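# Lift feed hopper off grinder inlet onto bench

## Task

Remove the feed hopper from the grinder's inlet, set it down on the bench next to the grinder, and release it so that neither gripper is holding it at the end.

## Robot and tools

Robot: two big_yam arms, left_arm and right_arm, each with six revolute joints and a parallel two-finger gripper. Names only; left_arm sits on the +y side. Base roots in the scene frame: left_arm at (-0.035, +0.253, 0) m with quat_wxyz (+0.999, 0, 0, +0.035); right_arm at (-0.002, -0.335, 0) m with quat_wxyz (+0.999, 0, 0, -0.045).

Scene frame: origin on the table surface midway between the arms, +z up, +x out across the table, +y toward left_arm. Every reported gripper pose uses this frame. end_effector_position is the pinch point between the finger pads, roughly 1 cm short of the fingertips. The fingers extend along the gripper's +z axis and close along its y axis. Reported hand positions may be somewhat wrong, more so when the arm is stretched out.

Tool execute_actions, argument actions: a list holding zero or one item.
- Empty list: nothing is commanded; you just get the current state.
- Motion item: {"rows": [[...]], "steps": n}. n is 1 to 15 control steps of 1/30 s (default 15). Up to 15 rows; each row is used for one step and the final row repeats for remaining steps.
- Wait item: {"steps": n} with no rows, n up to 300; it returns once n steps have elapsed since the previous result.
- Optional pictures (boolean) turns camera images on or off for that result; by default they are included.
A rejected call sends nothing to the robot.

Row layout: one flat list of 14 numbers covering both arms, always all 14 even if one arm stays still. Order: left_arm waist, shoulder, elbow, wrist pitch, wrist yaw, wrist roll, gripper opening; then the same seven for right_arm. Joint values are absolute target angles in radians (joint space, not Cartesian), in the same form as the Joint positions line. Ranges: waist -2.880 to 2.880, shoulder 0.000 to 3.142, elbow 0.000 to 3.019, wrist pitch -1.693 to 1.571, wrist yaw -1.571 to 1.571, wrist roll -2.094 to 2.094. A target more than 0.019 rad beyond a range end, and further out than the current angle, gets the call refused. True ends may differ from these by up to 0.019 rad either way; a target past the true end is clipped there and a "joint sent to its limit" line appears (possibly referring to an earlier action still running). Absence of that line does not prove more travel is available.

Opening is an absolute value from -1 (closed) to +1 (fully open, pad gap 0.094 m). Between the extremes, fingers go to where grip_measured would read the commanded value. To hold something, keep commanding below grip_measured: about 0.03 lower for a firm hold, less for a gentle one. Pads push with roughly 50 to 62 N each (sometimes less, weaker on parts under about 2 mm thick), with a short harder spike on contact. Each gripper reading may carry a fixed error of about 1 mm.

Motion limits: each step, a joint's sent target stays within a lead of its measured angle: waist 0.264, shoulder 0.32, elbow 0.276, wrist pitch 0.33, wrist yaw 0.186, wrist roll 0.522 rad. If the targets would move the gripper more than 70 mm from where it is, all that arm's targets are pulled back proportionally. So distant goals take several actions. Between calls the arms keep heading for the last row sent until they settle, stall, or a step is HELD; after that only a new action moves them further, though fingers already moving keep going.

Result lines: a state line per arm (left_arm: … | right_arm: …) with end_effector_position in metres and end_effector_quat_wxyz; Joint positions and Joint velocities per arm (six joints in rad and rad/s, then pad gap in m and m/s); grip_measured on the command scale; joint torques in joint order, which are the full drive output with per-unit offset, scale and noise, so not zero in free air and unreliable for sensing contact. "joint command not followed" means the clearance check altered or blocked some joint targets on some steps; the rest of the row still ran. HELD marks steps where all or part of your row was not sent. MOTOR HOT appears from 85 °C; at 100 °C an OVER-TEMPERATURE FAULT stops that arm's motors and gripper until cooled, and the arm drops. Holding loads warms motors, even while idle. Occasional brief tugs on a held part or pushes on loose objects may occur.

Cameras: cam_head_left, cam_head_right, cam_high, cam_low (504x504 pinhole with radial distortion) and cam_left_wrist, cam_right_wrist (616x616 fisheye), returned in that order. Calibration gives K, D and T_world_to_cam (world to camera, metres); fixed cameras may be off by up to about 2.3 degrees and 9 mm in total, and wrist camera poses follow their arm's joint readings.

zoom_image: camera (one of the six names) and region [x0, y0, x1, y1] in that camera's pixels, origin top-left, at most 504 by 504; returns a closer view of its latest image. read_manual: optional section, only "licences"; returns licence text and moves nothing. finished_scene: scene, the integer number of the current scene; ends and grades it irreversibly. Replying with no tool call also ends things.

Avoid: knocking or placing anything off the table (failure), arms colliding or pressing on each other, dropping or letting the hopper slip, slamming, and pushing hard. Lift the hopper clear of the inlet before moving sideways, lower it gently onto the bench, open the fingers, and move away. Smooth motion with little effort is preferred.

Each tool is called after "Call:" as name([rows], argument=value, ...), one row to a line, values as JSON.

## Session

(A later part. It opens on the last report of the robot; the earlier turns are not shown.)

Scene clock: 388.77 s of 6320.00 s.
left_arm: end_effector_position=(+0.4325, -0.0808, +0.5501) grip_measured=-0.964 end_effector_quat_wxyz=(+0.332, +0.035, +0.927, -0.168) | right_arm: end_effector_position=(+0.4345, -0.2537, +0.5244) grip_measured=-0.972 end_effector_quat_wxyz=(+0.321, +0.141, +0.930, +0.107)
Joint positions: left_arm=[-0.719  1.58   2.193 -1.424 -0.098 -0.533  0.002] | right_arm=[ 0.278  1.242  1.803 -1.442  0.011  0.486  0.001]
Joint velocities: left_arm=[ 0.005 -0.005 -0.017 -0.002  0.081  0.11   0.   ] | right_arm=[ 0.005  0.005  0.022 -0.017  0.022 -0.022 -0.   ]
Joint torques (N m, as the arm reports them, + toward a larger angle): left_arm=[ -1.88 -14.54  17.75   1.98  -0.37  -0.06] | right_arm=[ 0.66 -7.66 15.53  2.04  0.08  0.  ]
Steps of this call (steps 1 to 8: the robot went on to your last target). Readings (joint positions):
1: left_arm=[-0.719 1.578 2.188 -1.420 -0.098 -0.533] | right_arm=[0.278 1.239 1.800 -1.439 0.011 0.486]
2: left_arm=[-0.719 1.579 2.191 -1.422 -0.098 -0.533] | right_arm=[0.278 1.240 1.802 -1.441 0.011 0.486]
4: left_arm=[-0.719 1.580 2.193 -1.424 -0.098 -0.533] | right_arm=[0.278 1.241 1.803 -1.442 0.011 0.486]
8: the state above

Call:
execute_actions([
  {"rows":[[-0.72,1.563,2.288,-1.419,-0.1,-0.536,-1,0.279,1.234,1.900,-1.436,0.012,0.487,-1],[-0.72,1.566,2.296,-1.424,-0.1,-0.536,-1,0.279,1.236,1.905,-1.439,0.012,0.487,-1],[-0.72,1.569,2.304,-1.429,-0.1,-0.536,-1,0.279,1.238,1.911,-1.443,0.012,0.487,-1],[-0.72,1.573,2.311,-1.433,-0.1,-0.536,-1,0.279,1.241,1.916,-1.446,0.012,0.487,-1],[-0.72,1.576,2.319,-1.438,-0.1,-0.536,-1,0.279,1.243,1.922,-1.450,0.012,0.487,-1],[-0.72,1.579,2.327,-1.443,-0.1,-0.536,-1,0.279,1.245,1.927,-1.453,0.012,0.487,-1],[-0.72,1.582,2.335,-1.448,-0.1,-0.536,-1,0.279,1.247,1.933,-1.457,0.012,0.487,-1],[-0.72,1.585,2.343,-1.453,-0.1,-0.536,-1,0.279,1.249,1.938,-1.460,0.012,0.487,-1],[-0.72,1.588,2.351,-1.458,-0.1,-0.536,-1,0.279,1.251,1.944,-1.464,0.012,0.487,-1],[-0.72,1.591,2.359,-1.463,-0.1,-0.536,-1,0.279,1.253,1.949,-1.467,0.012,0.487,-1],[-0.72,1.594,2.367,-1.468,-0.1,-0.536,-1,0.279,1.255,1.955,-1.471,0.012,0.487,-1],[-0.72,1.598,2.374,-1.472,-0.1,-0.536,-1,0.279,1.258,1.960,-1.474,0.012,0.487,-1],[-0.72,1.601,2.382,-1.477,-0.1,-0.536,-1,0.279,1.260,1.966,-1.478,0.012,0.487,-1],[-0.72,1.604,2.390,-1.482,-0.1,-0.536,-1,0.279,1.262,1.971,-1.481,0.012,0.487,-1],[-0.72,1.607,2.398,-1.487,-0.1,-0.536,-1,0.279,1.264,1.977,-1.485,0.012,0.487,-1]],"steps":15},
], pictures=false)

Call:
execute_actions([
  {"rows":[[-0.72,1.611,2.408,-1.493,-0.1,-0.536,-1,0.279,1.266,1.983,-1.489,0.012,0.487,-1],[-0.72,1.615,2.417,-1.498,-0.1,-0.536,-1,0.279,1.269,1.989,-1.492,0.012,0.487,-1],[-0.72,1.619,2.427,-1.504,-0.1,-0.536,-1,0.279,1.271,1.995,-1.496,0.012,0.487,-1],[-0.72,1.623,2.436,-1.510,-0.1,-0.536,-1,0.279,1.273,2.000,-1.500,0.012,0.487,-1],[-0.72,1.627,2.446,-1.516,-0.1,-0.536,-1,0.279,1.276,2.006,-1.503,0.012,0.487,-1],[-0.72,1.631,2.455,-1.521,-0.1,-0.536,-1,0.279,1.278,2.012,-1.507,0.012,0.487,-1],[-0.72,1.635,2.465,-1.527,-0.1,-0.536,-1,0.279,1.280,2.018,-1.511,0.012,0.487,-1],[-0.72,1.640,2.474,-1.533,-0.1,-0.536,-1,0.279,1.283,2.024,-1.514,0.012,0.487,-1],[-0.72,1.644,2.484,-1.539,-0.1,-0.536,-1,0.279,1.285,2.030,-1.518,0.012,0.487,-1],[-0.72,1.648,2.493,-1.544,-0.1,-0.536,-1,0.279,1.287,2.036,-1.522,0.012,0.487,-1],[-0.72,1.652,2.503,-1.550,-0.1,-0.536,-1,0.279,1.290,2.042,-1.525,0.012,0.487,-1],[-0.72,1.656,2.512,-1.556,-0.1,-0.536,-1,0.279,1.292,2.047,-1.529,0.012,0.487,-1],[-0.72,1.660,2.522,-1.562,-0.1,-0.536,-1,0.279,1.294,2.053,-1.533,0.012,0.487,-1],[-0.72,1.664,2.531,-1.567,-0.1,-0.536,-1,0.279,1.297,2.059,-1.536,0.012,0.487,-1],[-0.72,1.668,2.541,-1.573,-0.1,-0.536,-1,0.279,1.299,2.065,-1.540,0.012,0.487,-1]],"steps":15},
], pictures=false)

Call:
execute_actions([
  {"steps":12},
])

Call:
zoom_image(camera="cam_low", region=[180, 70, 360, 250])

Scene clock: 407.17 s of 6320.00 s.
left_arm: end_effector_position=(+0.4320, -0.0805, +0.5672) grip_measured=-0.964 end_effector_quat_wxyz=(+0.332, +0.036, +0.927, -0.168) | right_arm: end_effector_position=(+0.4343, -0.2538, +0.5416) grip_measured=-0.972 end_effector_quat_wxyz=(+0.321, +0.141, +0.930, +0.107)
Joint positions: left_arm=[-0.719  1.62   2.298 -1.491 -0.097 -0.532  0.002] | right_arm=[ 0.278  1.268  1.878 -1.49   0.011  0.486  0.001]
Joint velocities: left_arm=[ 0.015  0.083  0.232 -0.154 -0.037  0.051  0.   ] | right_arm=[-0.005  0.054  0.168 -0.125  0.007  0.037 -0.001]
Joint torques (N m, as the arm reports them, + toward a larger angle): left_arm=[ -1.75 -13.88  17.07   2.16  -0.18  -0.03] | right_arm=[ 0.48 -8.74 14.92  1.86  0.04 -0.02]
Steps of this call (steps 1 to 15: the robot went on to your last target; steps 16 to 90: nothing new was sent; then 14.90 s passed at rest; steps 91 to 105: all 15 steps of this action). Readings (joint positions):
91: left_arm=[-0.719 1.581 2.193 -1.426 -0.097 -0.533] | right_arm=[0.278 1.242 1.804 -1.444 0.011 0.486]
92: left_arm=[-0.719 1.583 2.197 -1.428 -0.097 -0.533] | right_arm=[0.278 1.243 1.806 -1.445 0.011 0.486]
94: left_arm=[-0.719 1.588 2.209 -1.437 -0.097 -0.533] | right_arm=[0.278 1.247 1.813 -1.451 0.011 0.486]
98: left_arm=[-0.719 1.600 2.240 -1.457 -0.097 -0.533] | right_arm=[0.278 1.256 1.836 -1.465 0.011 0.486]
105: the state above

Scene clock: 407.67 s of 6320.00 s.
left_arm: end_effector_position=(+0.4323, -0.0805, +0.5868) grip_measured=-0.964 end_effector_quat_wxyz=(+0.334, +0.037, +0.927, -0.168) | right_arm: end_effector_position=(+0.4352, -0.2538, +0.5616) grip_measured=-0.972 end_effector_quat_wxyz=(+0.324, +0.141, +0.929, +0.107)
Joint positions: left_arm=[-0.719  1.678  2.444 -1.576 -0.099 -0.529  0.002] | right_arm=[ 0.278  1.302  1.97  -1.543  0.012  0.486  0.001]
Joint velocities: left_arm=[-0.005  0.112  0.276 -0.168  0.007  0.007  0.001] | right_arm=[ 0.005  0.063  0.168 -0.11  -0.051  0.037  0.   ]
Joint torques (N m, as the arm reports them, + toward a larger angle): left_arm=[ -1.68 -14.61  16.05   2.15  -0.13  -0.02] | right_arm=[ 0.42 -8.04 14.69  2.09  0.02 -0.03]
Steps of this call (steps 1 to 15: all 15 steps of this action). Readings (joint positions):
1: left_arm=[-0.719 1.623 2.307 -1.497 -0.097 -0.532] | right_arm=[0.278 1.270 1.884 -1.494 0.011 0.486]
2: left_arm=[-0.719 1.626 2.316 -1.502 -0.097 -0.532] | right_arm=[0.278 1.272 1.890 -1.497 0.011 0.486]
4: left_arm=[-0.719 1.635 2.335 -1.513 -0.097 -0.531] | right_arm=[0.278 1.277 1.902 -1.503 0.011 0.486]
8: left_arm=[-0.719 1.651 2.374 -1.535 -0.099 -0.530] | right_arm=[0.278 1.287 1.927 -1.517 0.012 0.486]
15: the state above

Scene clock: 408.07 s of 6320.00 s.
left_arm: end_effector_position=(+0.4322, -0.0804, +0.5890) grip_measured=-0.964 end_effector_quat_wxyz=(+0.334, +0.038, +0.927, -0.168) | right_arm: end_effector_position=(+0.4354, -0.2538, +0.5637) grip_measured=-0.972 end_effector_quat_wxyz=(+0.323, +0.141, +0.929, +0.107)
Joint positions: left_arm=[-0.719  1.685  2.462 -1.586 -0.099 -0.528  0.002] | right_arm=[ 0.278  1.307  1.982 -1.55   0.013  0.486  0.001]
Joint velocities: left_arm=[-0.005 -0.015  0.012 -0.012 -0.007  0.022 -0.   ] | right_arm=[-0.015  0.005  0.007 -0.002 -0.007 -0.051  0.001]
Joint torques (N m, as the arm reports them, + toward a larger angle): left_arm=[ -1.73 -14.71  16.05   2.12  -0.13  -0.05] | right_arm=[ 1.11 -8.2  14.29  2.07 -0.02  0.01]
Steps of this call (steps 1 to 12: the robot went on to your last target). Readings (joint positions):
1: left_arm=[-0.719 1.681 2.452 -1.581 -0.099 -0.529] | right_arm=[0.278 1.304 1.976 -1.545 0.012 0.486]
2: left_arm=[-0.719 1.683 2.457 -1.583 -0.099 -0.529] | right_arm=[0.278 1.305 1.979 -1.547 0.012 0.486]
4: left_arm=[-0.719 1.684 2.461 -1.584 -0.099 -0.528] | right_arm=[0.278 1.306 1.982 -1.548 0.013 0.486]
8: left_arm=[-0.719 1.684 2.462 -1.585 -0.099 -0.528] | right_arm=[0.278 1.306 1.982 -1.550 0.013 0.486]
12: the state above
camera_calibration (this result's frames):
cam_left_wrist: T_world_to_cam=[[-0.180804, -0.943948, 0.276174, -0.157061], [-0.982933, 0.163731, -0.0838748, 0.493702], [0.0339551, -0.286625, -0.957441, 0.649949], [0, 0, 0, 1]] pos_world=[0.434809, -0.0428, 0.707073]
cam_right_wrist: T_world_to_cam=[[-0.20773, -0.934833, -0.287985, 0.0134959], [-0.975461, 0.21993, -0.0102965, 0.487426], [0.072962, 0.278779, -0.95758, 0.701023], [0, 0, 0, 1]] pos_world=[0.427121, -0.290014, 0.680191]

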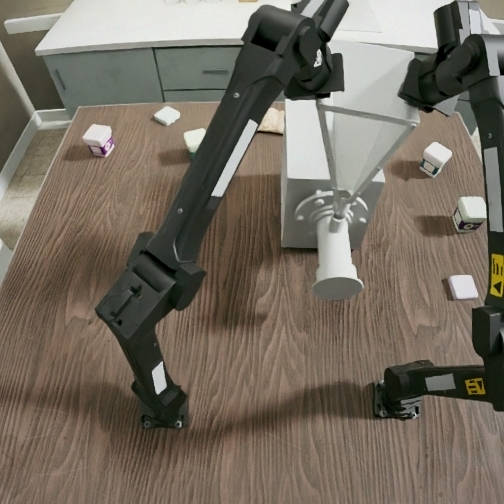

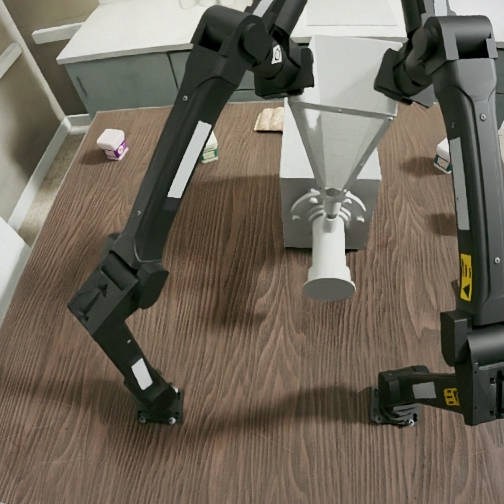

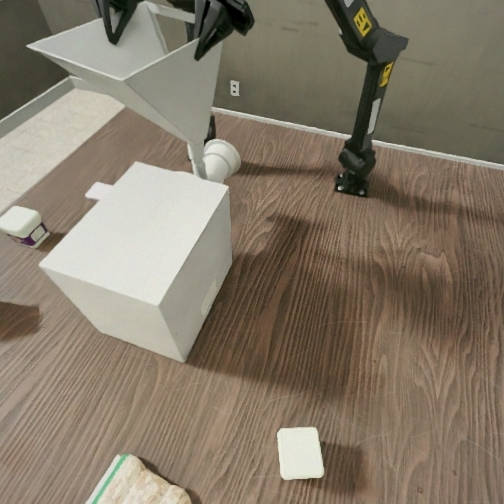

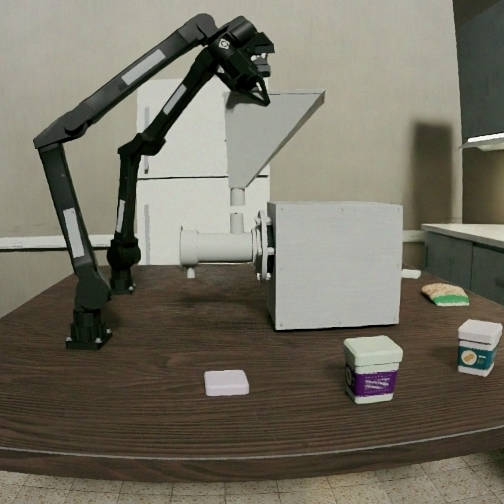

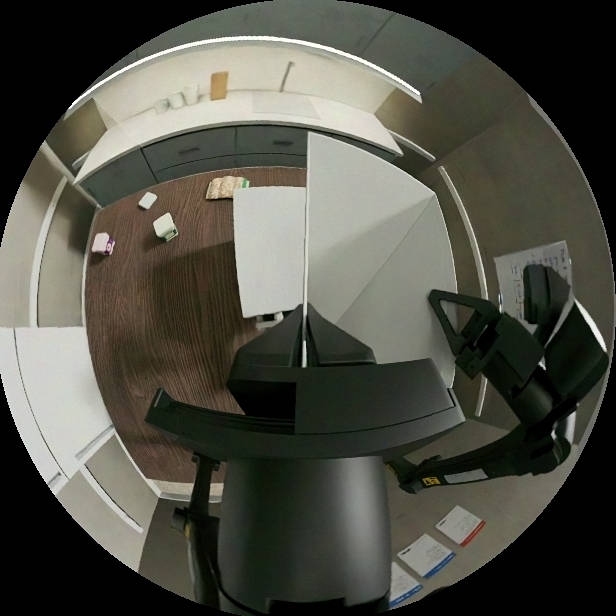

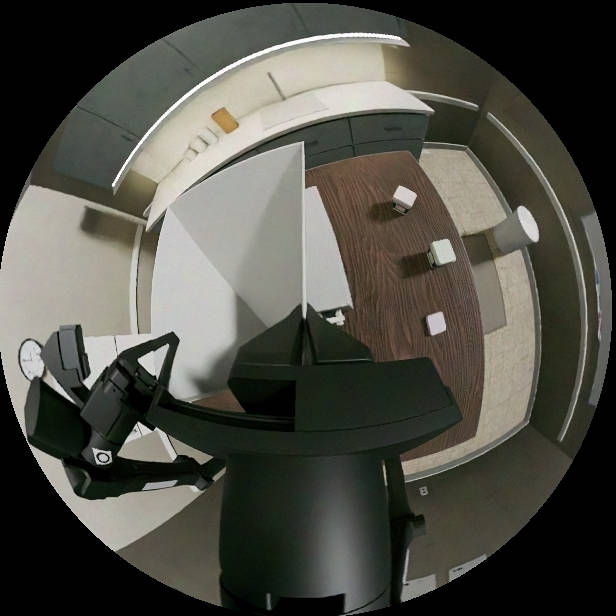

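Region (180, 70, 360, 250) of cam_low's 504x504 image, scaled by 2.800, with more detail than that image has.

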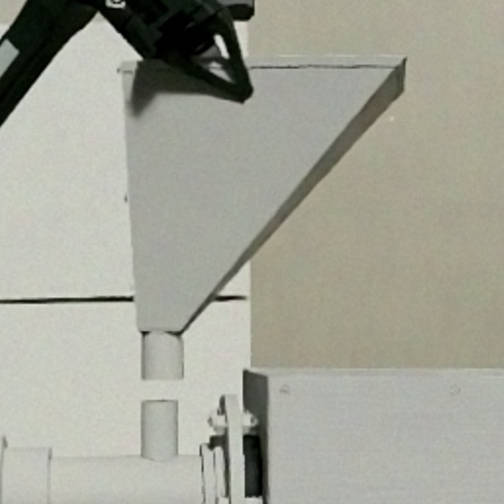

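Call:
execute_actions([
  {"rows":[[-0.718,1.662,2.524,-1.569,-0.099,-0.530,-1,0.281,1.299,2.065,-1.540,0.013,0.489,-1],[-0.715,1.656,2.507,-1.564,-0.098,-0.525,-1,0.283,1.299,2.065,-1.540,0.014,0.490,-1],[-0.712,1.650,2.490,-1.560,-0.097,-0.520,-1,0.285,1.299,2.065,-1.540,0.015,0.492,-1],[-0.704,1.640,2.476,-1.557,-0.093,-0.515,-1,0.297,1.302,2.067,-1.541,0.022,0.500,-1],[-0.696,1.629,2.463,-1.553,-0.088,-0.511,-1,0.310,1.304,2.069,-1.541,0.029,0.509,-1],[-0.688,1.619,2.449,-1.550,-0.084,-0.506,-1,0.322,1.307,2.072,-1.542,0.035,0.517,-1],[-0.680,1.608,2.436,-1.547,-0.080,-0.502,-1,0.335,1.309,2.074,-1.542,0.042,0.525,-1],[-0.672,1.598,2.422,-1.543,-0.075,-0.497,-1,0.347,1.312,2.076,-1.543,0.049,0.534,-1],[-0.664,1.587,2.408,-1.540,-0.071,-0.493,-1,0.360,1.314,2.078,-1.543,0.056,0.542,-1],[-0.656,1.577,2.395,-1.537,-0.066,-0.488,-1,0.372,1.317,2.081,-1.544,0.063,0.551,-1],[-0.648,1.566,2.381,-1.533,-0.062,-0.483,-1,0.385,1.320,2.083,-1.544,0.069,0.559,-1],[-0.640,1.556,2.368,-1.530,-0.058,-0.479,-1,0.397,1.322,2.085,-1.545,0.076,0.567,-1],[-0.632,1.545,2.354,-1.527,-0.053,-0.474,-1,0.410,1.325,2.087,-1.545,0.083,0.576,-1],[-0.624,1.535,2.340,-1.523,-0.049,-0.470,-1,0.422,1.327,2.090,-1.546,0.090,0.584,-1],[-0.616,1.524,2.327,-1.520,-0.045,-0.465,-1,0.435,1.330,2.092,-1.546,0.097,0.592,-1]],"steps":15},
], pictures=false)

Call:
execute_actions([
  {"rows":[[-0.608,1.514,2.313,-1.517,-0.040,-0.461,-1,0.447,1.332,2.094,-1.547,0.103,0.601,-1],[-0.600,1.503,2.300,-1.513,-0.036,-0.456,-1,0.460,1.335,2.096,-1.547,0.110,0.609,-1],[-0.592,1.493,2.286,-1.510,-0.031,-0.451,-1,0.472,1.338,2.098,-1.548,0.117,0.618,-1],[-0.584,1.482,2.272,-1.507,-0.027,-0.447,-1,0.485,1.340,2.101,-1.548,0.124,0.626,-1],[-0.576,1.472,2.259,-1.503,-0.023,-0.442,-1,0.497,1.343,2.103,-1.549,0.131,0.634,-1],[-0.568,1.461,2.245,-1.500,-0.018,-0.438,-1,0.509,1.345,2.105,-1.549,0.137,0.643,-1],[-0.560,1.451,2.232,-1.497,-0.014,-0.433,-1,0.522,1.348,2.107,-1.550,0.144,0.651,-1],[-0.552,1.440,2.218,-1.493,-0.010,-0.429,-1,0.534,1.350,2.110,-1.550,0.151,0.659,-1],[-0.544,1.430,2.204,-1.490,-0.005,-0.424,-1,0.547,1.353,2.112,-1.551,0.158,0.668,-1],[-0.536,1.419,2.191,-1.487,-0.001,-0.419,-1,0.559,1.356,2.114,-1.551,0.165,0.676,-1],[-0.528,1.409,2.177,-1.483,0.004,-0.415,-1,0.572,1.358,2.116,-1.552,0.171,0.685,-1],[-0.520,1.398,2.164,-1.480,0.008,-0.410,-1,0.584,1.361,2.119,-1.552,0.178,0.693,-1],[-0.512,1.388,2.150,-1.477,0.012,-0.406,-1,0.597,1.363,2.121,-1.553,0.185,0.701,-1],[-0.504,1.377,2.136,-1.473,0.017,-0.401,-1,0.609,1.366,2.123,-1.553,0.192,0.710,-1],[-0.496,1.367,2.123,-1.470,0.021,-0.397,-1,0.622,1.368,2.125,-1.554,0.199,0.718,-1]],"steps":15},
], pictures=false)

Call:
execute_actions([
  {"rows":[[-0.488,1.356,2.109,-1.467,0.025,-0.392,-1,0.634,1.371,2.128,-1.554,0.205,0.726,-1],[-0.480,1.346,2.096,-1.463,0.030,-0.388,-1,0.647,1.373,2.130,-1.555,0.212,0.735,-1],[-0.472,1.335,2.082,-1.460,0.034,-0.383,-1,0.659,1.376,2.132,-1.555,0.219,0.743,-1]],"steps":15},
])

Scene clock: 454.00 s of 6320.00 s.
left_arm: end_effector_position=(+0.4304, -0.0376, +0.5813) grip_measured=-0.965 end_effector_quat_wxyz=(+0.322, +0.028, +0.932, -0.165) | right_arm: end_effector_position=(+0.4363, -0.2103, +0.5572) grip_measured=-0.972 end_effector_quat_wxyz=(+0.315, +0.131, +0.934, +0.105)
Joint positions: left_arm=[-0.642  1.596  2.328 -1.563 -0.046 -0.494  0.002] | right_arm=[ 0.397  1.339  2.    -1.56   0.078  0.558  0.001]
Joint velocities: left_arm=[ 0.288 -0.376 -0.408  0.056  0.095  0.095  0.001] | right_arm=[ 0.435  0.103  0.085 -0.002  0.183  0.271  0.   ]
Joint torques (N m, as the arm reports them, + toward a larger angle): left_arm=[ -0.83 -16.08  11.04   3.    -0.12   0.1 ] | right_arm=[ 1.87 -9.91 14.75  1.84  0.43 -0.05]
Steps of this call (steps 1 to 30: the robot went on to your last target; steps 31 to 90: nothing new was sent; then 42.43 s passed at rest; steps 91 to 105: all 15 steps of this action). Readings (joint positions):
91: left_arm=[-0.719 1.685 2.462 -1.587 -0.099 -0.528] | right_arm=[0.278 1.307 1.982 -1.550 0.013 0.486]
92: left_arm=[-0.719 1.685 2.462 -1.587 -0.099 -0.527] | right_arm=[0.278 1.307 1.982 -1.550 0.013 0.486]
94: left_arm=[-0.718 1.685 2.461 -1.587 -0.097 -0.525] | right_arm=[0.278 1.307 1.982 -1.551 0.015 0.487]
98: left_arm=[-0.705 1.669 2.428 -1.576 -0.076 -0.520] | right_arm=[0.299 1.311 1.983 -1.558 0.040 0.499]
105: the state above

Scene clock: 454.50 s of 6320.00 s.
left_arm: end_effector_position=(+0.4103, +0.0315, +0.5813) grip_measured=-0.965 end_effector_quat_wxyz=(+0.331, +0.018, +0.929, -0.164) | right_arm: end_effector_position=(+0.4219, -0.1392, +0.5597) grip_measured=-0.972 end_effector_quat_wxyz=(+0.320, +0.112, +0.934, +0.111)
Joint positions: left_arm=[-0.525  1.43   2.126 -1.51   0.017 -0.423  0.002] | right_arm=[ 0.589  1.372  2.035 -1.564  0.18   0.676  0.001]
Joint velocities: left_arm=[ 0.239 -0.337 -0.383  0.1    0.095  0.066 -0.001] | right_arm=[ 0.366  0.093  0.061 -0.007  0.168  0.227  0.001]
Joint torques (N m, as the arm reports them, + toward a larger angle): left_arm=[ -0.46 -13.38  10.92   2.86   0.     0.09] | right_arm=[  2.37 -10.61  14.65   1.75   0.52   0.09]
Steps of this call (steps 1 to 15: all 15 steps of this action). Readings (joint positions):
1: left_arm=[-0.633 1.585 2.314 -1.561 -0.042 -0.488] | right_arm=[0.412 1.342 2.003 -1.560 0.084 0.567]
2: left_arm=[-0.624 1.573 2.301 -1.559 -0.038 -0.483] | right_arm=[0.426 1.345 2.006 -1.560 0.090 0.577]
4: left_arm=[-0.608 1.551 2.274 -1.553 -0.030 -0.473] | right_arm=[0.452 1.349 2.011 -1.560 0.103 0.593]
8: left_arm=[-0.580 1.506 2.221 -1.536 -0.013 -0.454] | right_arm=[0.502 1.355 2.020 -1.560 0.132 0.623]
15: the state above

Scene clock: 455.00 s of 6320.00 s.
left_arm: end_effector_position=(+0.4005, +0.0586, +0.5806) grip_measured=-0.966 end_effector_quat_wxyz=(+0.337, +0.013, +0.928, -0.159) | right_arm: end_effector_position=(+0.4156, -0.1115, +0.5582) grip_measured=-0.972 end_effector_quat_wxyz=(+0.318, +0.107, +0.935, +0.116)
Joint positions: left_arm=[-0.477  1.37   2.06  -1.498  0.034 -0.393  0.002] | right_arm=[ 0.657  1.39   2.049 -1.566  0.208  0.723  0.001]
Joint velocities: left_arm=[ 0.005 -0.005 -0.017  0.002  0.037  0.007  0.   ] | right_arm=[-0.024 -0.005  0.012  0.007  0.007 -0.037 -0.001]
Joint torques (N m, as the arm reports them, + toward a larger angle): left_arm=[ -1.12 -11.92  11.2    3.19   0.04   0.1 ] | right_arm=[  0.5  -10.1   14.37   1.91   0.53   0.16]
Steps of this call (steps 1 to 15: all 15 steps of this action). Readings (joint positions):
1: left_arm=[-0.517 1.419 2.113 -1.507 0.020 -0.419] | right_arm=[0.601 1.375 2.037 -1.564 0.187 0.683]
2: left_arm=[-0.508 1.408 2.099 -1.504 0.025 -0.415] | right_arm=[0.614 1.378 2.039 -1.565 0.193 0.691]
4: left_arm=[-0.492 1.387 2.074 -1.500 0.031 -0.407] | right_arm=[0.638 1.383 2.042 -1.566 0.205 0.706]
8: left_arm=[-0.477 1.370 2.060 -1.500 0.032 -0.395] | right_arm=[0.657 1.390 2.048 -1.566 0.205 0.723]
15: the state above
camera_calibration (this result's frames):
cam_left_wrist: T_world_to_cam=[[-0.129798, -0.951855, 0.277713, -0.0501317], [-0.990485, 0.111549, -0.0806045, 0.443219], [0.0457454, -0.285533, -0.957277, 0.677864], [0, 0, 0, 1]] pos_world=[0.401485, 0.0963938, 0.698551]
cam_right_wrist: T_world_to_cam=[[-0.140671, -0.94879, -0.282858, 0.108555], [-0.98883, 0.148856, -0.00754493, 0.432882], [0.0492638, 0.278638, -0.959132, 0.66825], [0, 0, 0, 1]] pos_world=[0.410397, -0.147641, 0.674912]

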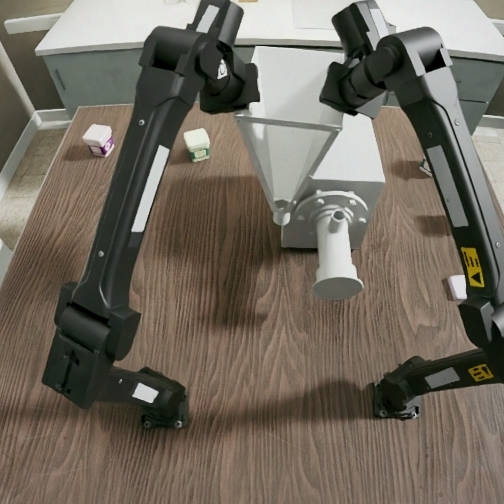

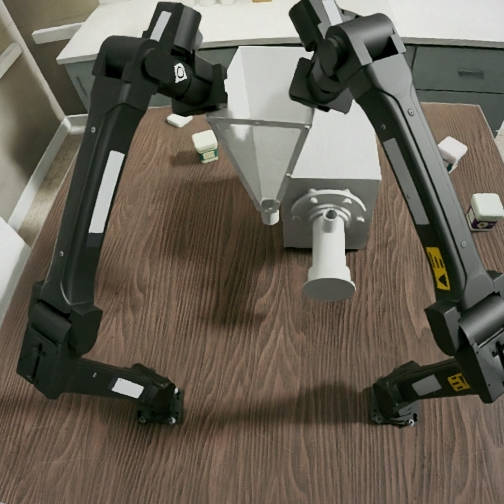

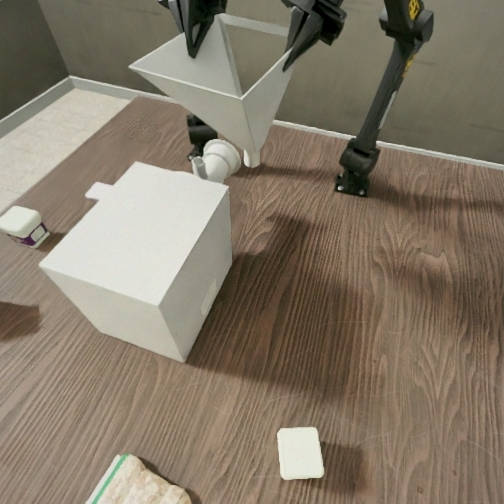

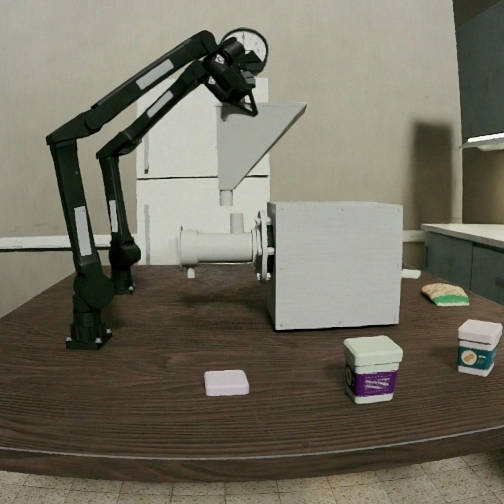

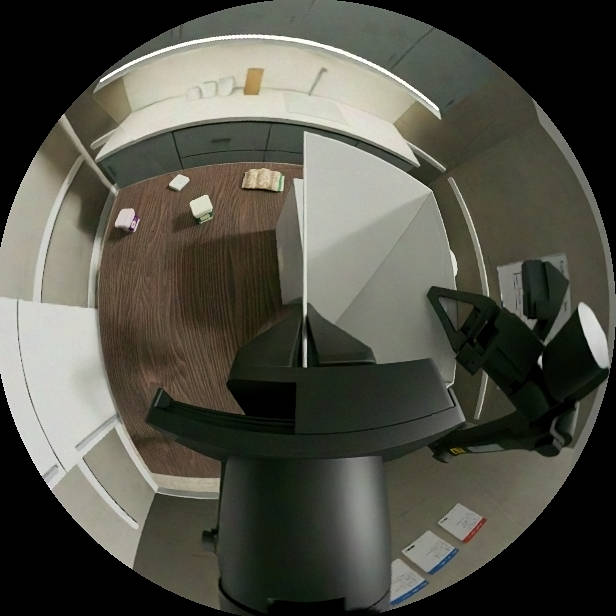

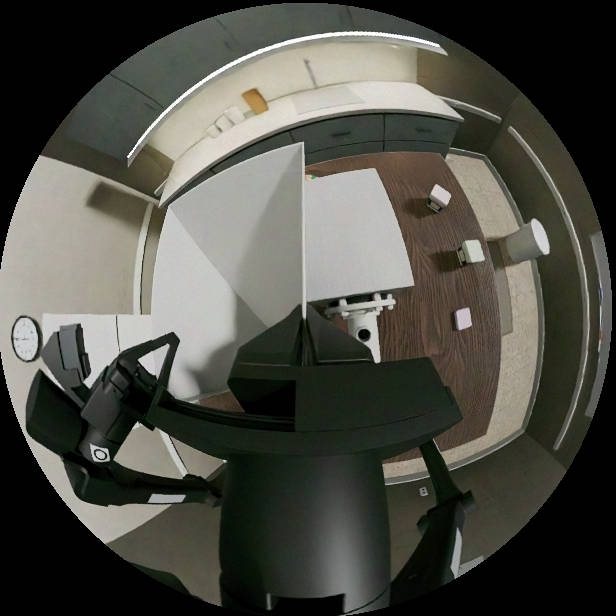

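Call:
execute_actions([
  {"rows":[[-0.466,1.331,2.075,-1.458,0.037,-0.379,-1,0.664,1.378,2.112,-1.546,0.221,0.746,-1],[-0.454,1.322,2.060,-1.453,0.044,-0.372,-1,0.673,1.381,2.092,-1.536,0.226,0.752,-1],[-0.435,1.308,2.039,-1.446,0.054,-0.361,-1,0.687,1.385,2.073,-1.522,0.233,0.762,-1],[-0.423,1.300,2.024,-1.441,0.061,-0.354,-1,0.697,1.388,2.068,-1.518,0.237,0.768,-1],[-0.411,1.291,2.010,-1.437,0.068,-0.347,-1,0.706,1.391,2.066,-1.514,0.242,0.774,-1],[-0.399,1.282,1.996,-1.432,0.075,-0.339,-1,0.716,1.394,2.063,-1.509,0.246,0.781,-1],[-0.387,1.273,1.981,-1.427,0.081,-0.332,-1,0.725,1.397,2.060,-1.505,0.251,0.787,-1],[-0.375,1.264,1.967,-1.423,0.088,-0.325,-1,0.734,1.401,2.057,-1.501,0.255,0.793,-1],[-0.362,1.255,1.952,-1.418,0.095,-0.317,-1,0.744,1.404,2.055,-1.496,0.260,0.799,-1],[-0.350,1.246,1.938,-1.413,0.102,-0.310,-1,0.753,1.407,2.052,-1.492,0.264,0.806,-1],[-0.338,1.237,1.924,-1.409,0.108,-0.303,-1,0.763,1.410,2.049,-1.488,0.269,0.812,-1],[-0.326,1.229,1.909,-1.404,0.115,-0.295,-1,0.772,1.413,2.047,-1.483,0.273,0.818,-1],[-0.314,1.220,1.895,-1.399,0.122,-0.288,-1,0.782,1.416,2.044,-1.479,0.278,0.825,-1],[-0.302,1.211,1.880,-1.395,0.129,-0.281,-1,0.791,1.419,2.041,-1.475,0.282,0.831,-1],[-0.289,1.202,1.866,-1.390,0.136,-0.274,-1,0.800,1.422,2.039,-1.471,0.287,0.837,-1]],"steps":15},
], pictures=false)

Call:
execute_actions([
  {"rows":[[-0.277,1.193,1.852,-1.385,0.142,-0.266,-1,0.810,1.425,2.036,-1.466,0.291,0.843,-1],[-0.265,1.184,1.837,-1.381,0.149,-0.259,-1,0.819,1.428,2.033,-1.462,0.296,0.850,-1],[-0.253,1.175,1.823,-1.376,0.156,-0.252,-1,0.829,1.431,2.030,-1.458,0.301,0.856,-1],[-0.241,1.166,1.808,-1.371,0.163,-0.244,-1,0.838,1.434,2.028,-1.453,0.305,0.862,-1],[-0.229,1.158,1.794,-1.367,0.169,-0.237,-1,0.848,1.437,2.025,-1.449,0.310,0.868,-1],[-0.216,1.149,1.780,-1.362,0.176,-0.230,-1,0.857,1.440,2.022,-1.445,0.314,0.875,-1],[-0.204,1.140,1.765,-1.357,0.183,-0.222,-1,0.866,1.444,2.020,-1.440,0.319,0.881,-1],[-0.192,1.131,1.751,-1.353,0.190,-0.215,-1,0.876,1.447,2.017,-1.436,0.323,0.887,-1],[-0.180,1.122,1.736,-1.348,0.196,-0.208,-1,0.885,1.450,2.014,-1.432,0.328,0.893,-1],[-0.168,1.113,1.722,-1.343,0.203,-0.201,-1,0.895,1.453,2.012,-1.428,0.332,0.900,-1],[-0.156,1.104,1.708,-1.339,0.210,-0.193,-1,0.904,1.456,2.009,-1.423,0.337,0.906,-1],[-0.143,1.096,1.693,-1.334,0.217,-0.186,-1,0.914,1.459,2.006,-1.419,0.341,0.912,-1],[-0.131,1.087,1.679,-1.329,0.224,-0.179,-1,0.923,1.462,2.003,-1.415,0.346,0.919,-1],[-0.119,1.078,1.664,-1.325,0.230,-0.171,-1,0.932,1.465,2.001,-1.410,0.350,0.925,-1],[-0.107,1.069,1.650,-1.320,0.237,-0.164,-1,0.942,1.468,1.998,-1.406,0.355,0.931,-1]],"steps":15},
], pictures=false)

Call:
execute_actions([
  {"steps":12},
])

Scene clock: 471.70 s of 6320.00 s.
left_arm: end_effector_position=(+0.3942, +0.1177, +0.5506) grip_measured=-0.966 end_effector_quat_wxyz=(+0.332, -0.003, +0.930, -0.159) | right_arm: end_effector_position=(+0.4131, -0.0503, +0.5311) grip_measured=-0.972 end_effector_quat_wxyz=(+0.314, +0.089, +0.938, +0.117)
Joint positions: left_arm=[-0.326  1.26   1.869 -1.434  0.128 -0.312  0.002] | right_arm=[ 0.781  1.437  2.016 -1.514  0.265  0.792  0.001]
Joint velocities: left_arm=[ 0.376 -0.259 -0.432  0.154  0.242  0.242 -0.   ] | right_arm=[ 0.288  0.122 -0.085  0.12   0.081  0.066  0.   ]
Joint torques (N m, as the arm reports them, + toward a larger angle): left_arm=[ -0.94 -11.88  11.68   2.97   0.12   0.08] | right_arm=[  0.68 -12.84  10.45   2.58   0.82   0.25]
Steps of this call (steps 1 to 15: the robot went on to your last target; steps 16 to 90: nothing new was sent; then 13.20 s passed at rest; steps 91 to 105: all 15 steps of this action). Readings (joint positions):
91: left_arm=[-0.477 1.370 2.059 -1.497 0.034 -0.393] | right_arm=[0.657 1.390 2.049 -1.566 0.208 0.723]
92: left_arm=[-0.476 1.369 2.056 -1.495 0.037 -0.391] | right_arm=[0.658 1.390 2.049 -1.566 0.211 0.724]
94: left_arm=[-0.467 1.359 2.034 -1.478 0.056 -0.386] | right_arm=[0.664 1.391 2.047 -1.566 0.224 0.726]
98: left_arm=[-0.426 1.326 1.975 -1.457 0.088 -0.366] | right_arm=[0.702 1.400 2.035 -1.556 0.243 0.744]
105: the state above

Scene clock: 472.20 s of 6320.00 s.
left_arm: end_effector_position=(+0.3714, +0.1825, +0.5170) grip_measured=-0.966 end_effector_quat_wxyz=(+0.341, -0.019, +0.927, -0.156) | right_arm: end_effector_position=(+0.3953, +0.0171, +0.5010) grip_measured=-0.972 end_effector_quat_wxyz=(+0.315, +0.070, +0.939, +0.119)
Joint positions: left_arm=[-0.147  1.122  1.655 -1.362  0.229 -0.207  0.002] | right_arm=[ 0.922  1.48   1.973 -1.452  0.335  0.876  0.001]
Joint velocities: left_arm=[ 0.366 -0.288 -0.383  0.139  0.154  0.198 -0.   ] | right_arm=[ 0.269  0.073 -0.09   0.115  0.095  0.154 -0.001]
Joint torques (N m, as the arm reports them, + toward a larger angle): left_arm=[-0.11 -9.32 11.69  2.71  0.17  0.13] | right_arm=[  0.82 -13.73  11.42   2.64   0.7    0.45]
Steps of this call (steps 1 to 15: all 15 steps of this action). Readings (joint positions):
1: left_arm=[-0.314 1.251 1.854 -1.429 0.135 -0.304] | right_arm=[0.791 1.440 2.013 -1.509 0.269 0.799]
2: left_arm=[-0.302 1.243 1.839 -1.424 0.141 -0.297] | right_arm=[0.800 1.444 2.010 -1.505 0.274 0.805]
4: left_arm=[-0.280 1.226 1.811 -1.414 0.155 -0.283] | right_arm=[0.818 1.449 2.004 -1.497 0.284 0.817]
8: left_arm=[-0.235 1.190 1.754 -1.394 0.184 -0.256] | right_arm=[0.855 1.459 1.992 -1.482 0.303 0.839]
15: the state above

Scene clock: 472.60 s of 6320.00 s.
left_arm: end_effector_position=(+0.3665, +0.1956, +0.5120) grip_measured=-0.966 end_effector_quat_wxyz=(+0.344, -0.022, +0.927, -0.148) | right_arm: end_effector_position=(+0.3919, +0.0310, +0.4939) grip_measured=-0.972 end_effector_quat_wxyz=(+0.312, +0.070, +0.939, +0.123)
Joint positions: left_arm=[-0.113  1.1    1.625 -1.357  0.234 -0.182  0.002] | right_arm=[ 0.946  1.493  1.967 -1.439  0.34   0.899  0.001]
Joint velocities: left_arm=[-0.005  0.005  0.022  0.007 -0.037 -0.066 -0.001] | right_arm=[-0.005  0.015  0.002 -0.007 -0.081 -0.037 -0.001]
Joint torques (N m, as the arm reports them, + toward a larger angle): left_arm=[-1.05 -9.39 12.21  3.07  0.27  0.19] | right_arm=[  0.68 -15.32  11.4    2.84   0.69   0.36]
Steps of this call (steps 1 to 12: the robot went on to your last target). Readings (joint positions):
1: left_arm=[-0.135 1.114 1.643 -1.360 0.233 -0.201] | right_arm=[0.931 1.483 1.971 -1.449 0.338 0.880]
2: left_arm=[-0.126 1.107 1.634 -1.360 0.233 -0.196] | right_arm=[0.938 1.486 1.969 -1.446 0.338 0.885]
4: left_arm=[-0.115 1.101 1.626 -1.360 0.232 -0.188] | right_arm=[0.945 1.491 1.967 -1.441 0.338 0.895]
8: left_arm=[-0.113 1.100 1.625 -1.357 0.234 -0.183] | right_arm=[0.946 1.493 1.967 -1.439 0.340 0.898]
12: the state above
camera_calibration (this result's frames):
cam_left_wrist: T_world_to_cam=[[-0.0598786, -0.958032, 0.280339, 0.06919], [-0.995681, 0.0373617, -0.0849911, 0.407393], [0.0709503, -0.284217, -0.956131, 0.642814], [0, 0, 0, 1]] pos_world=[0.364168, 0.233764, 0.629843]
cam_right_wrist: T_world_to_cam=[[-0.069647, -0.95972, -0.272189, 0.18954], [-0.997263, 0.0737698, -0.00493037, 0.392145], [0.0248111, 0.2711, -0.962231, 0.579359], [0, 0, 0, 1]] pos_world=[0.389898, -0.00408701, 0.611002]

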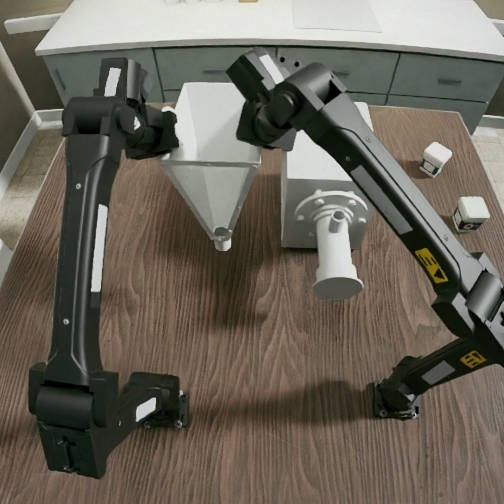

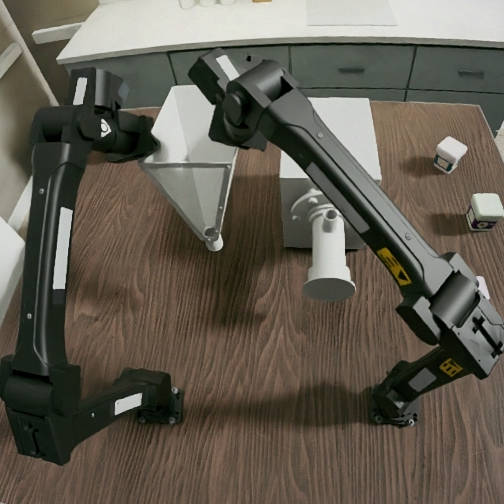

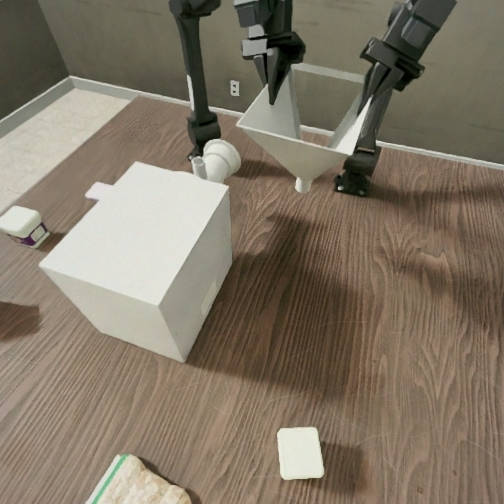

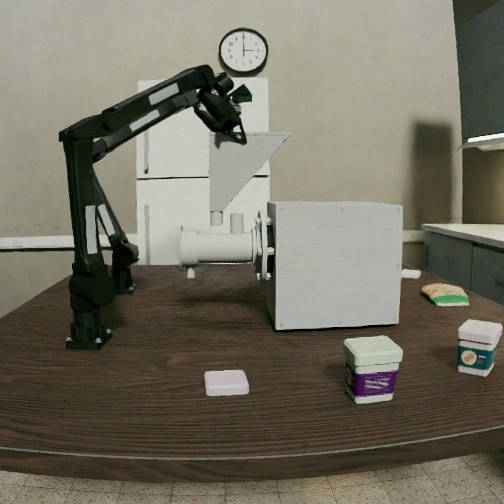

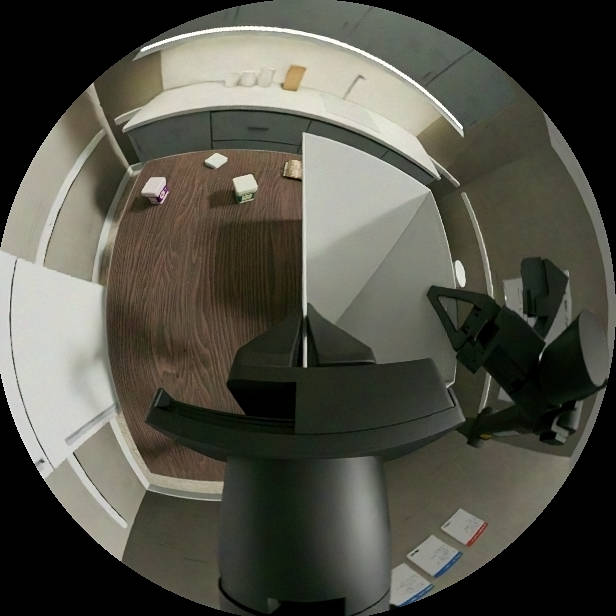

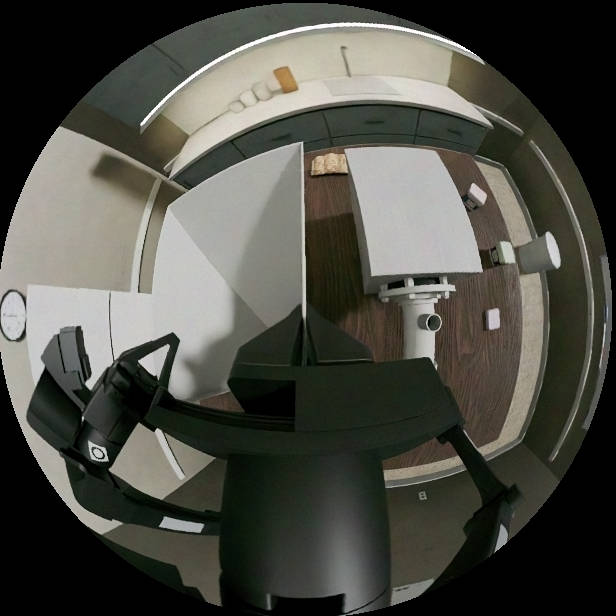

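Call:
zoom_image(camera="cam_high", region=[220, 40, 420, 210])

Call:
zoom_image(camera="cam_head_left", region=[130, 60, 310, 270])

Region (220, 40, 420, 210) of cam_high's 504x504 image, scaled by 2.520, with more detail than that image has; it fills the top 428 rows of this view, and the rest is white.

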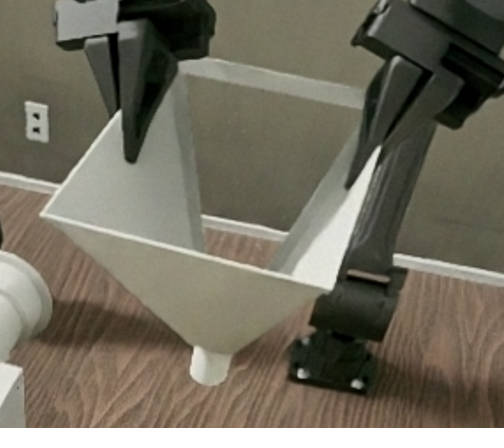

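Region (130, 60, 310, 270) of cam_head_left's 504x504 image, scaled by 2.400, with more detail than that image has; it fills the left 432 columns of this view, and the rest is white.

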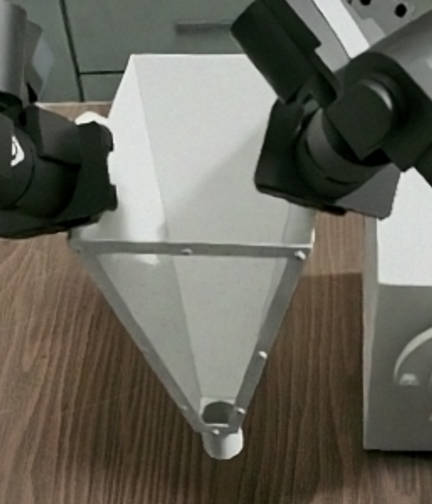

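Call:
execute_actions([
  {"rows":[[-0.107,1.074,1.647,-1.332,0.236,-0.175,-1,0.940,1.470,1.994,-1.410,0.345,0.922,-1],[-0.106,1.080,1.640,-1.346,0.234,-0.186,-1,0.936,1.473,1.985,-1.412,0.328,0.914,-1],[-0.105,1.084,1.631,-1.358,0.233,-0.193,-1,0.933,1.476,1.972,-1.409,0.308,0.914,-1],[-0.104,1.086,1.624,-1.361,0.232,-0.194,-1,0.931,1.476,1.963,-1.407,0.298,0.915,-1],[-0.103,1.087,1.618,-1.365,0.232,-0.195,-1,0.929,1.477,1.954,-1.406,0.289,0.916,-1],[-0.103,1.089,1.611,-1.368,0.231,-0.196,-1,0.928,1.478,1.946,-1.404,0.280,0.917,-1],[-0.102,1.090,1.605,-1.372,0.231,-0.197,-1,0.926,1.479,1.937,-1.402,0.270,0.918,-1],[-0.101,1.092,1.598,-1.376,0.230,-0.197,-1,0.924,1.480,1.928,-1.401,0.261,0.919,-1],[-0.100,1.093,1.592,-1.379,0.230,-0.198,-1,0.922,1.481,1.919,-1.399,0.251,0.920,-1],[-0.100,1.095,1.585,-1.383,0.229,-0.199,-1,0.921,1.482,1.911,-1.397,0.242,0.921,-1],[-0.099,1.096,1.579,-1.386,0.229,-0.200,-1,0.919,1.483,1.902,-1.396,0.233,0.922,-1],[-0.098,1.098,1.572,-1.390,0.228,-0.201,-1,0.917,1.483,1.893,-1.394,0.223,0.923,-1],[-0.098,1.099,1.566,-1.393,0.228,-0.202,-1,0.916,1.484,1.885,-1.392,0.214,0.924,-1],[-0.097,1.101,1.559,-1.397,0.227,-0.203,-1,0.914,1.485,1.876,-1.391,0.204,0.925,-1],[-0.096,1.102,1.553,-1.401,0.227,-0.204,-1,0.912,1.486,1.867,-1.389,0.195,0.926,-1]],"steps":15},
], pictures=false)

Call:
execute_actions([
  {"rows":[[-0.095,1.104,1.546,-1.404,0.226,-0.205,-1,0.910,1.487,1.858,-1.387,0.186,0.927,-1],[-0.095,1.105,1.540,-1.408,0.226,-0.206,-1,0.909,1.488,1.850,-1.386,0.176,0.929,-1],[-0.094,1.106,1.534,-1.411,0.226,-0.207,-1,0.907,1.489,1.841,-1.384,0.167,0.930,-1],[-0.093,1.108,1.527,-1.415,0.225,-0.208,-1,0.905,1.490,1.832,-1.382,0.157,0.931,-1],[-0.092,1.109,1.521,-1.418,0.225,-0.209,-1,0.903,1.490,1.823,-1.381,0.148,0.932,-1],[-0.092,1.111,1.514,-1.422,0.224,-0.210,-1,0.902,1.491,1.815,-1.379,0.139,0.933,-1],[-0.091,1.112,1.508,-1.426,0.224,-0.210,-1,0.900,1.492,1.806,-1.377,0.129,0.934,-1],[-0.090,1.114,1.501,-1.429,0.223,-0.211,-1,0.898,1.493,1.797,-1.376,0.120,0.935,-1],[-0.089,1.115,1.495,-1.433,0.223,-0.212,-1,0.896,1.494,1.788,-1.374,0.110,0.936,-1],[-0.089,1.117,1.488,-1.436,0.222,-0.213,-1,0.895,1.495,1.780,-1.372,0.101,0.937,-1],[-0.088,1.118,1.482,-1.440,0.222,-0.214,-1,0.893,1.496,1.771,-1.371,0.092,0.938,-1],[-0.087,1.120,1.475,-1.443,0.221,-0.215,-1,0.891,1.496,1.762,-1.369,0.082,0.939,-1],[-0.086,1.121,1.469,-1.447,0.221,-0.216,-1,0.889,1.497,1.753,-1.367,0.073,0.940,-1],[-0.086,1.123,1.462,-1.451,0.220,-0.217,-1,0.888,1.498,1.745,-1.366,0.063,0.941,-1],[-0.085,1.124,1.456,-1.454,0.220,-0.218,-1,0.886,1.499,1.736,-1.364,0.054,0.942,-1]],"steps":15},
], pictures=false)

Call:
execute_actions([
  {"steps":12},
])

Scene clock: 551.27 s of 6320.00 s.
left_arm: end_effector_position=(+0.3618, +0.2000, +0.4580) grip_measured=-0.966 end_effector_quat_wxyz=(+0.277, -0.042, +0.950, -0.140) | right_arm: end_effector_position=(+0.3865, +0.0361, +0.4364) grip_measured=-0.972 end_effector_quat_wxyz=(+0.239, +0.066, +0.961, +0.125)
Joint positions: left_arm=[-0.107  1.114  1.54  -1.403  0.224 -0.195  0.002] | right_arm=[ 0.92   1.494  1.855 -1.425  0.212  0.913  0.001]
Joint velocities: left_arm=[ 0.024  0.034 -0.168 -0.081 -0.051 -0.022 -0.   ] | right_arm=[-0.073  0.015 -0.232  0.066 -0.286  0.007  0.001]
Joint torques (N m, as the arm reports them, + toward a larger angle): left_arm=[-0.82 -8.24 12.22  1.49  0.25 -0.03] | right_arm=[  0.79 -13.76  11.06   2.09  -0.14   0.19]
Steps of this call (steps 1 to 30: the robot went on to your last target; steps 31 to 90: nothing new was sent; then 75.17 s passed at rest; steps 91 to 105: all 15 steps of this action). Readings (joint positions):
91: left_arm=[-0.113 1.100 1.625 -1.357 0.234 -0.181] | right_arm=[0.946 1.493 1.967 -1.439 0.340 0.899]
92: left_arm=[-0.113 1.100 1.625 -1.357 0.234 -0.182] | right_arm=[0.946 1.493 1.966 -1.439 0.336 0.899]
94: left_arm=[-0.113 1.100 1.620 -1.360 0.230 -0.183] | right_arm=[0.944 1.493 1.959 -1.439 0.319 0.899]
98: left_arm=[-0.111 1.101 1.590 -1.378 0.226 -0.188] | right_arm=[0.935 1.493 1.923 -1.436 0.277 0.900]
105: the state above

Scene clock: 551.77 s of 6320.00 s.
left_arm: end_effector_position=(+0.3512, +0.2049, +0.3989) grip_measured=-0.966 end_effector_quat_wxyz=(+0.198, -0.061, +0.970, -0.129) | right_arm: end_effector_position=(+0.3763, +0.0416, +0.3716) grip_measured=-0.972 end_effector_quat_wxyz=(+0.156, +0.067, +0.977, +0.129)
Joint positions: left_arm=[-0.099  1.134  1.444 -1.451  0.216 -0.203  0.002] | right_arm=[ 0.897  1.505  1.728 -1.392  0.073  0.929  0.001]
Joint velocities: left_arm=[-0.005  0.044 -0.193 -0.1   -0.022 -0.095 -0.   ] | right_arm=[-0.054  0.024 -0.237  0.071 -0.242 -0.007 -0.   ]
Joint torques (N m, as the arm reports them, + toward a larger angle): left_arm=[-0.56 -8.3  12.51  1.13  0.34 -0.07] | right_arm=[  0.32 -14.3   11.08   1.9   -0.27  -0.05]
Steps of this call (steps 1 to 15: all 15 steps of this action). Readings (joint positions):
1: left_arm=[-0.106 1.115 1.534 -1.406 0.224 -0.195] | right_arm=[0.918 1.495 1.847 -1.423 0.203 0.914]
2: left_arm=[-0.106 1.116 1.528 -1.409 0.223 -0.196] | right_arm=[0.917 1.496 1.838 -1.421 0.194 0.915]
4: left_arm=[-0.104 1.119 1.515 -1.415 0.221 -0.197] | right_arm=[0.913 1.497 1.822 -1.416 0.176 0.917]
8: left_arm=[-0.102 1.123 1.490 -1.429 0.219 -0.199] | right_arm=[0.907 1.499 1.788 -1.407 0.139 0.922]
15: the state above

Scene clock: 552.17 s of 6320.00 s.
left_arm: end_effector_position=(+0.3512, +0.2060, +0.3857) grip_measured=-0.966 end_effector_quat_wxyz=(+0.181, -0.066, +0.973, -0.127) | right_arm: end_effector_position=(+0.3754, +0.0425, +0.3584) grip_measured=-0.972 end_effector_quat_wxyz=(+0.143, +0.070, +0.979, +0.125)
Joint positions: left_arm=[-0.096  1.146  1.426 -1.458  0.215 -0.205  0.002] | right_arm=[ 0.895  1.514  1.709 -1.389  0.06   0.936  0.001]
Joint velocities: left_arm=[-0.005  0.015  0.007 -0.002  0.007  0.007 -0.   ] | right_arm=[ 0.005  0.005  0.007 -0.002 -0.037  0.007 -0.001]
Joint torques (N m, as the arm reports them, + toward a larger angle): left_arm=[-0.55 -9.63 13.08  1.08  0.37 -0.1 ] | right_arm=[ -0.09 -15.91  11.38   1.9   -0.06   0.01]
Steps of this call (steps 1 to 12: the robot went on to your last target). Readings (joint positions):
1: left_arm=[-0.098 1.136 1.438 -1.454 0.215 -0.203] | right_arm=[0.896 1.506 1.720 -1.391 0.066 0.930]
2: left_arm=[-0.098 1.138 1.433 -1.456 0.215 -0.204] | right_arm=[0.896 1.508 1.715 -1.391 0.063 0.931]
4: left_arm=[-0.098 1.143 1.427 -1.458 0.215 -0.205] | right_arm=[0.896 1.512 1.710 -1.391 0.060 0.934]
8: left_arm=[-0.096 1.146 1.426 -1.458 0.215 -0.205] | right_arm=[0.895 1.514 1.709 -1.389 0.060 0.936]
12: the state above
camera_calibration (this result's frames):
cam_left_wrist: T_world_to_cam=[[0.0811838, -0.961909, 0.261037, 0.0723375], [-0.964786, -0.0100983, 0.262842, 0.245805], [-0.250194, -0.273183, -0.928856, 0.626045], [0, 0, 0, 1]] pos_world=[0.387909, 0.243089, 0.498016]
cam_right_wrist: T_world_to_cam=[[-0.113404, -0.959886, -0.256435, 0.173268], [-0.942856, 0.022581, 0.332436, 0.234994], [-0.31331, 0.279481, -0.907594, 0.553258], [0, 0, 0, 1]] pos_world=[0.414555, 0.00638567, 0.468445]

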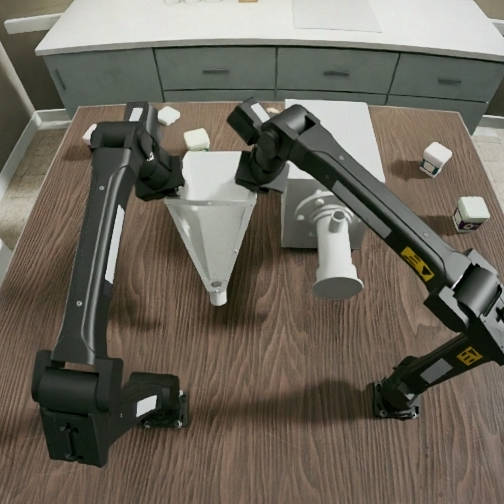

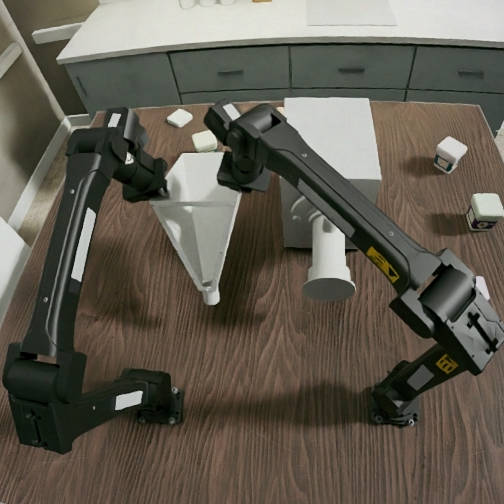

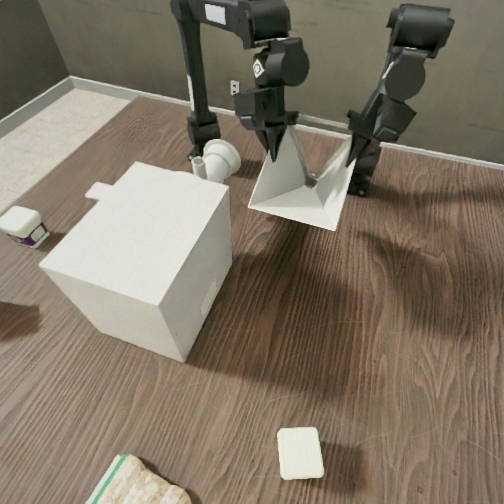

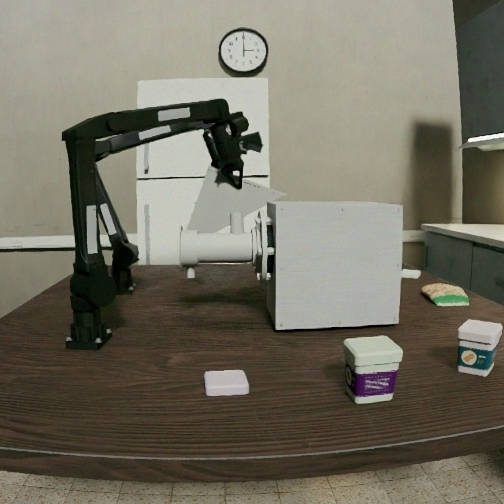

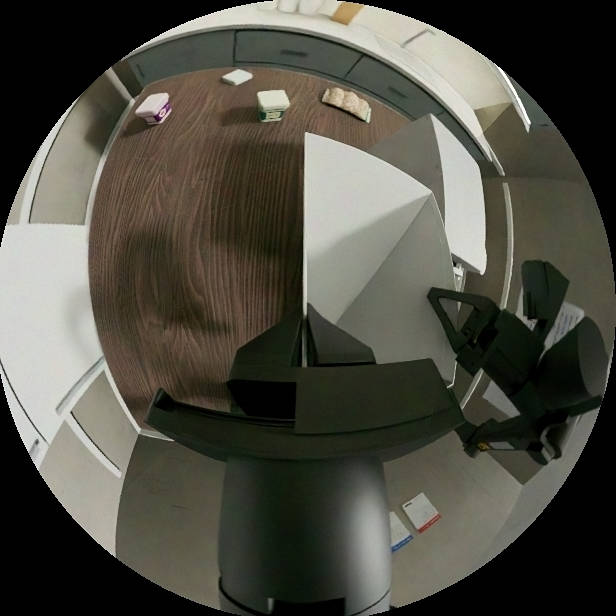

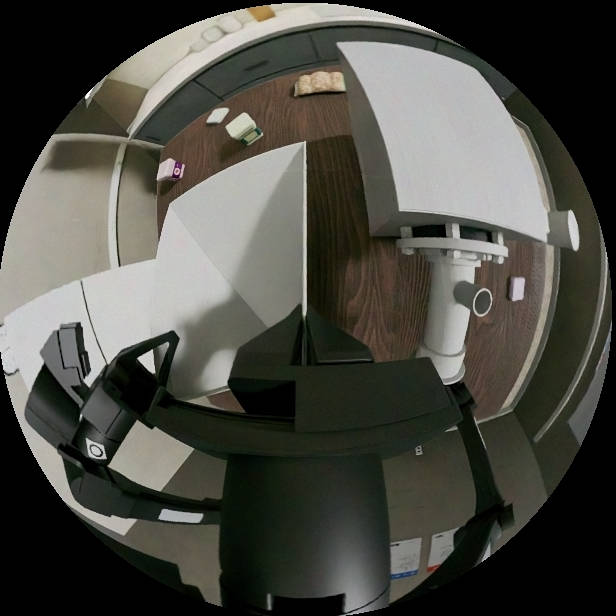

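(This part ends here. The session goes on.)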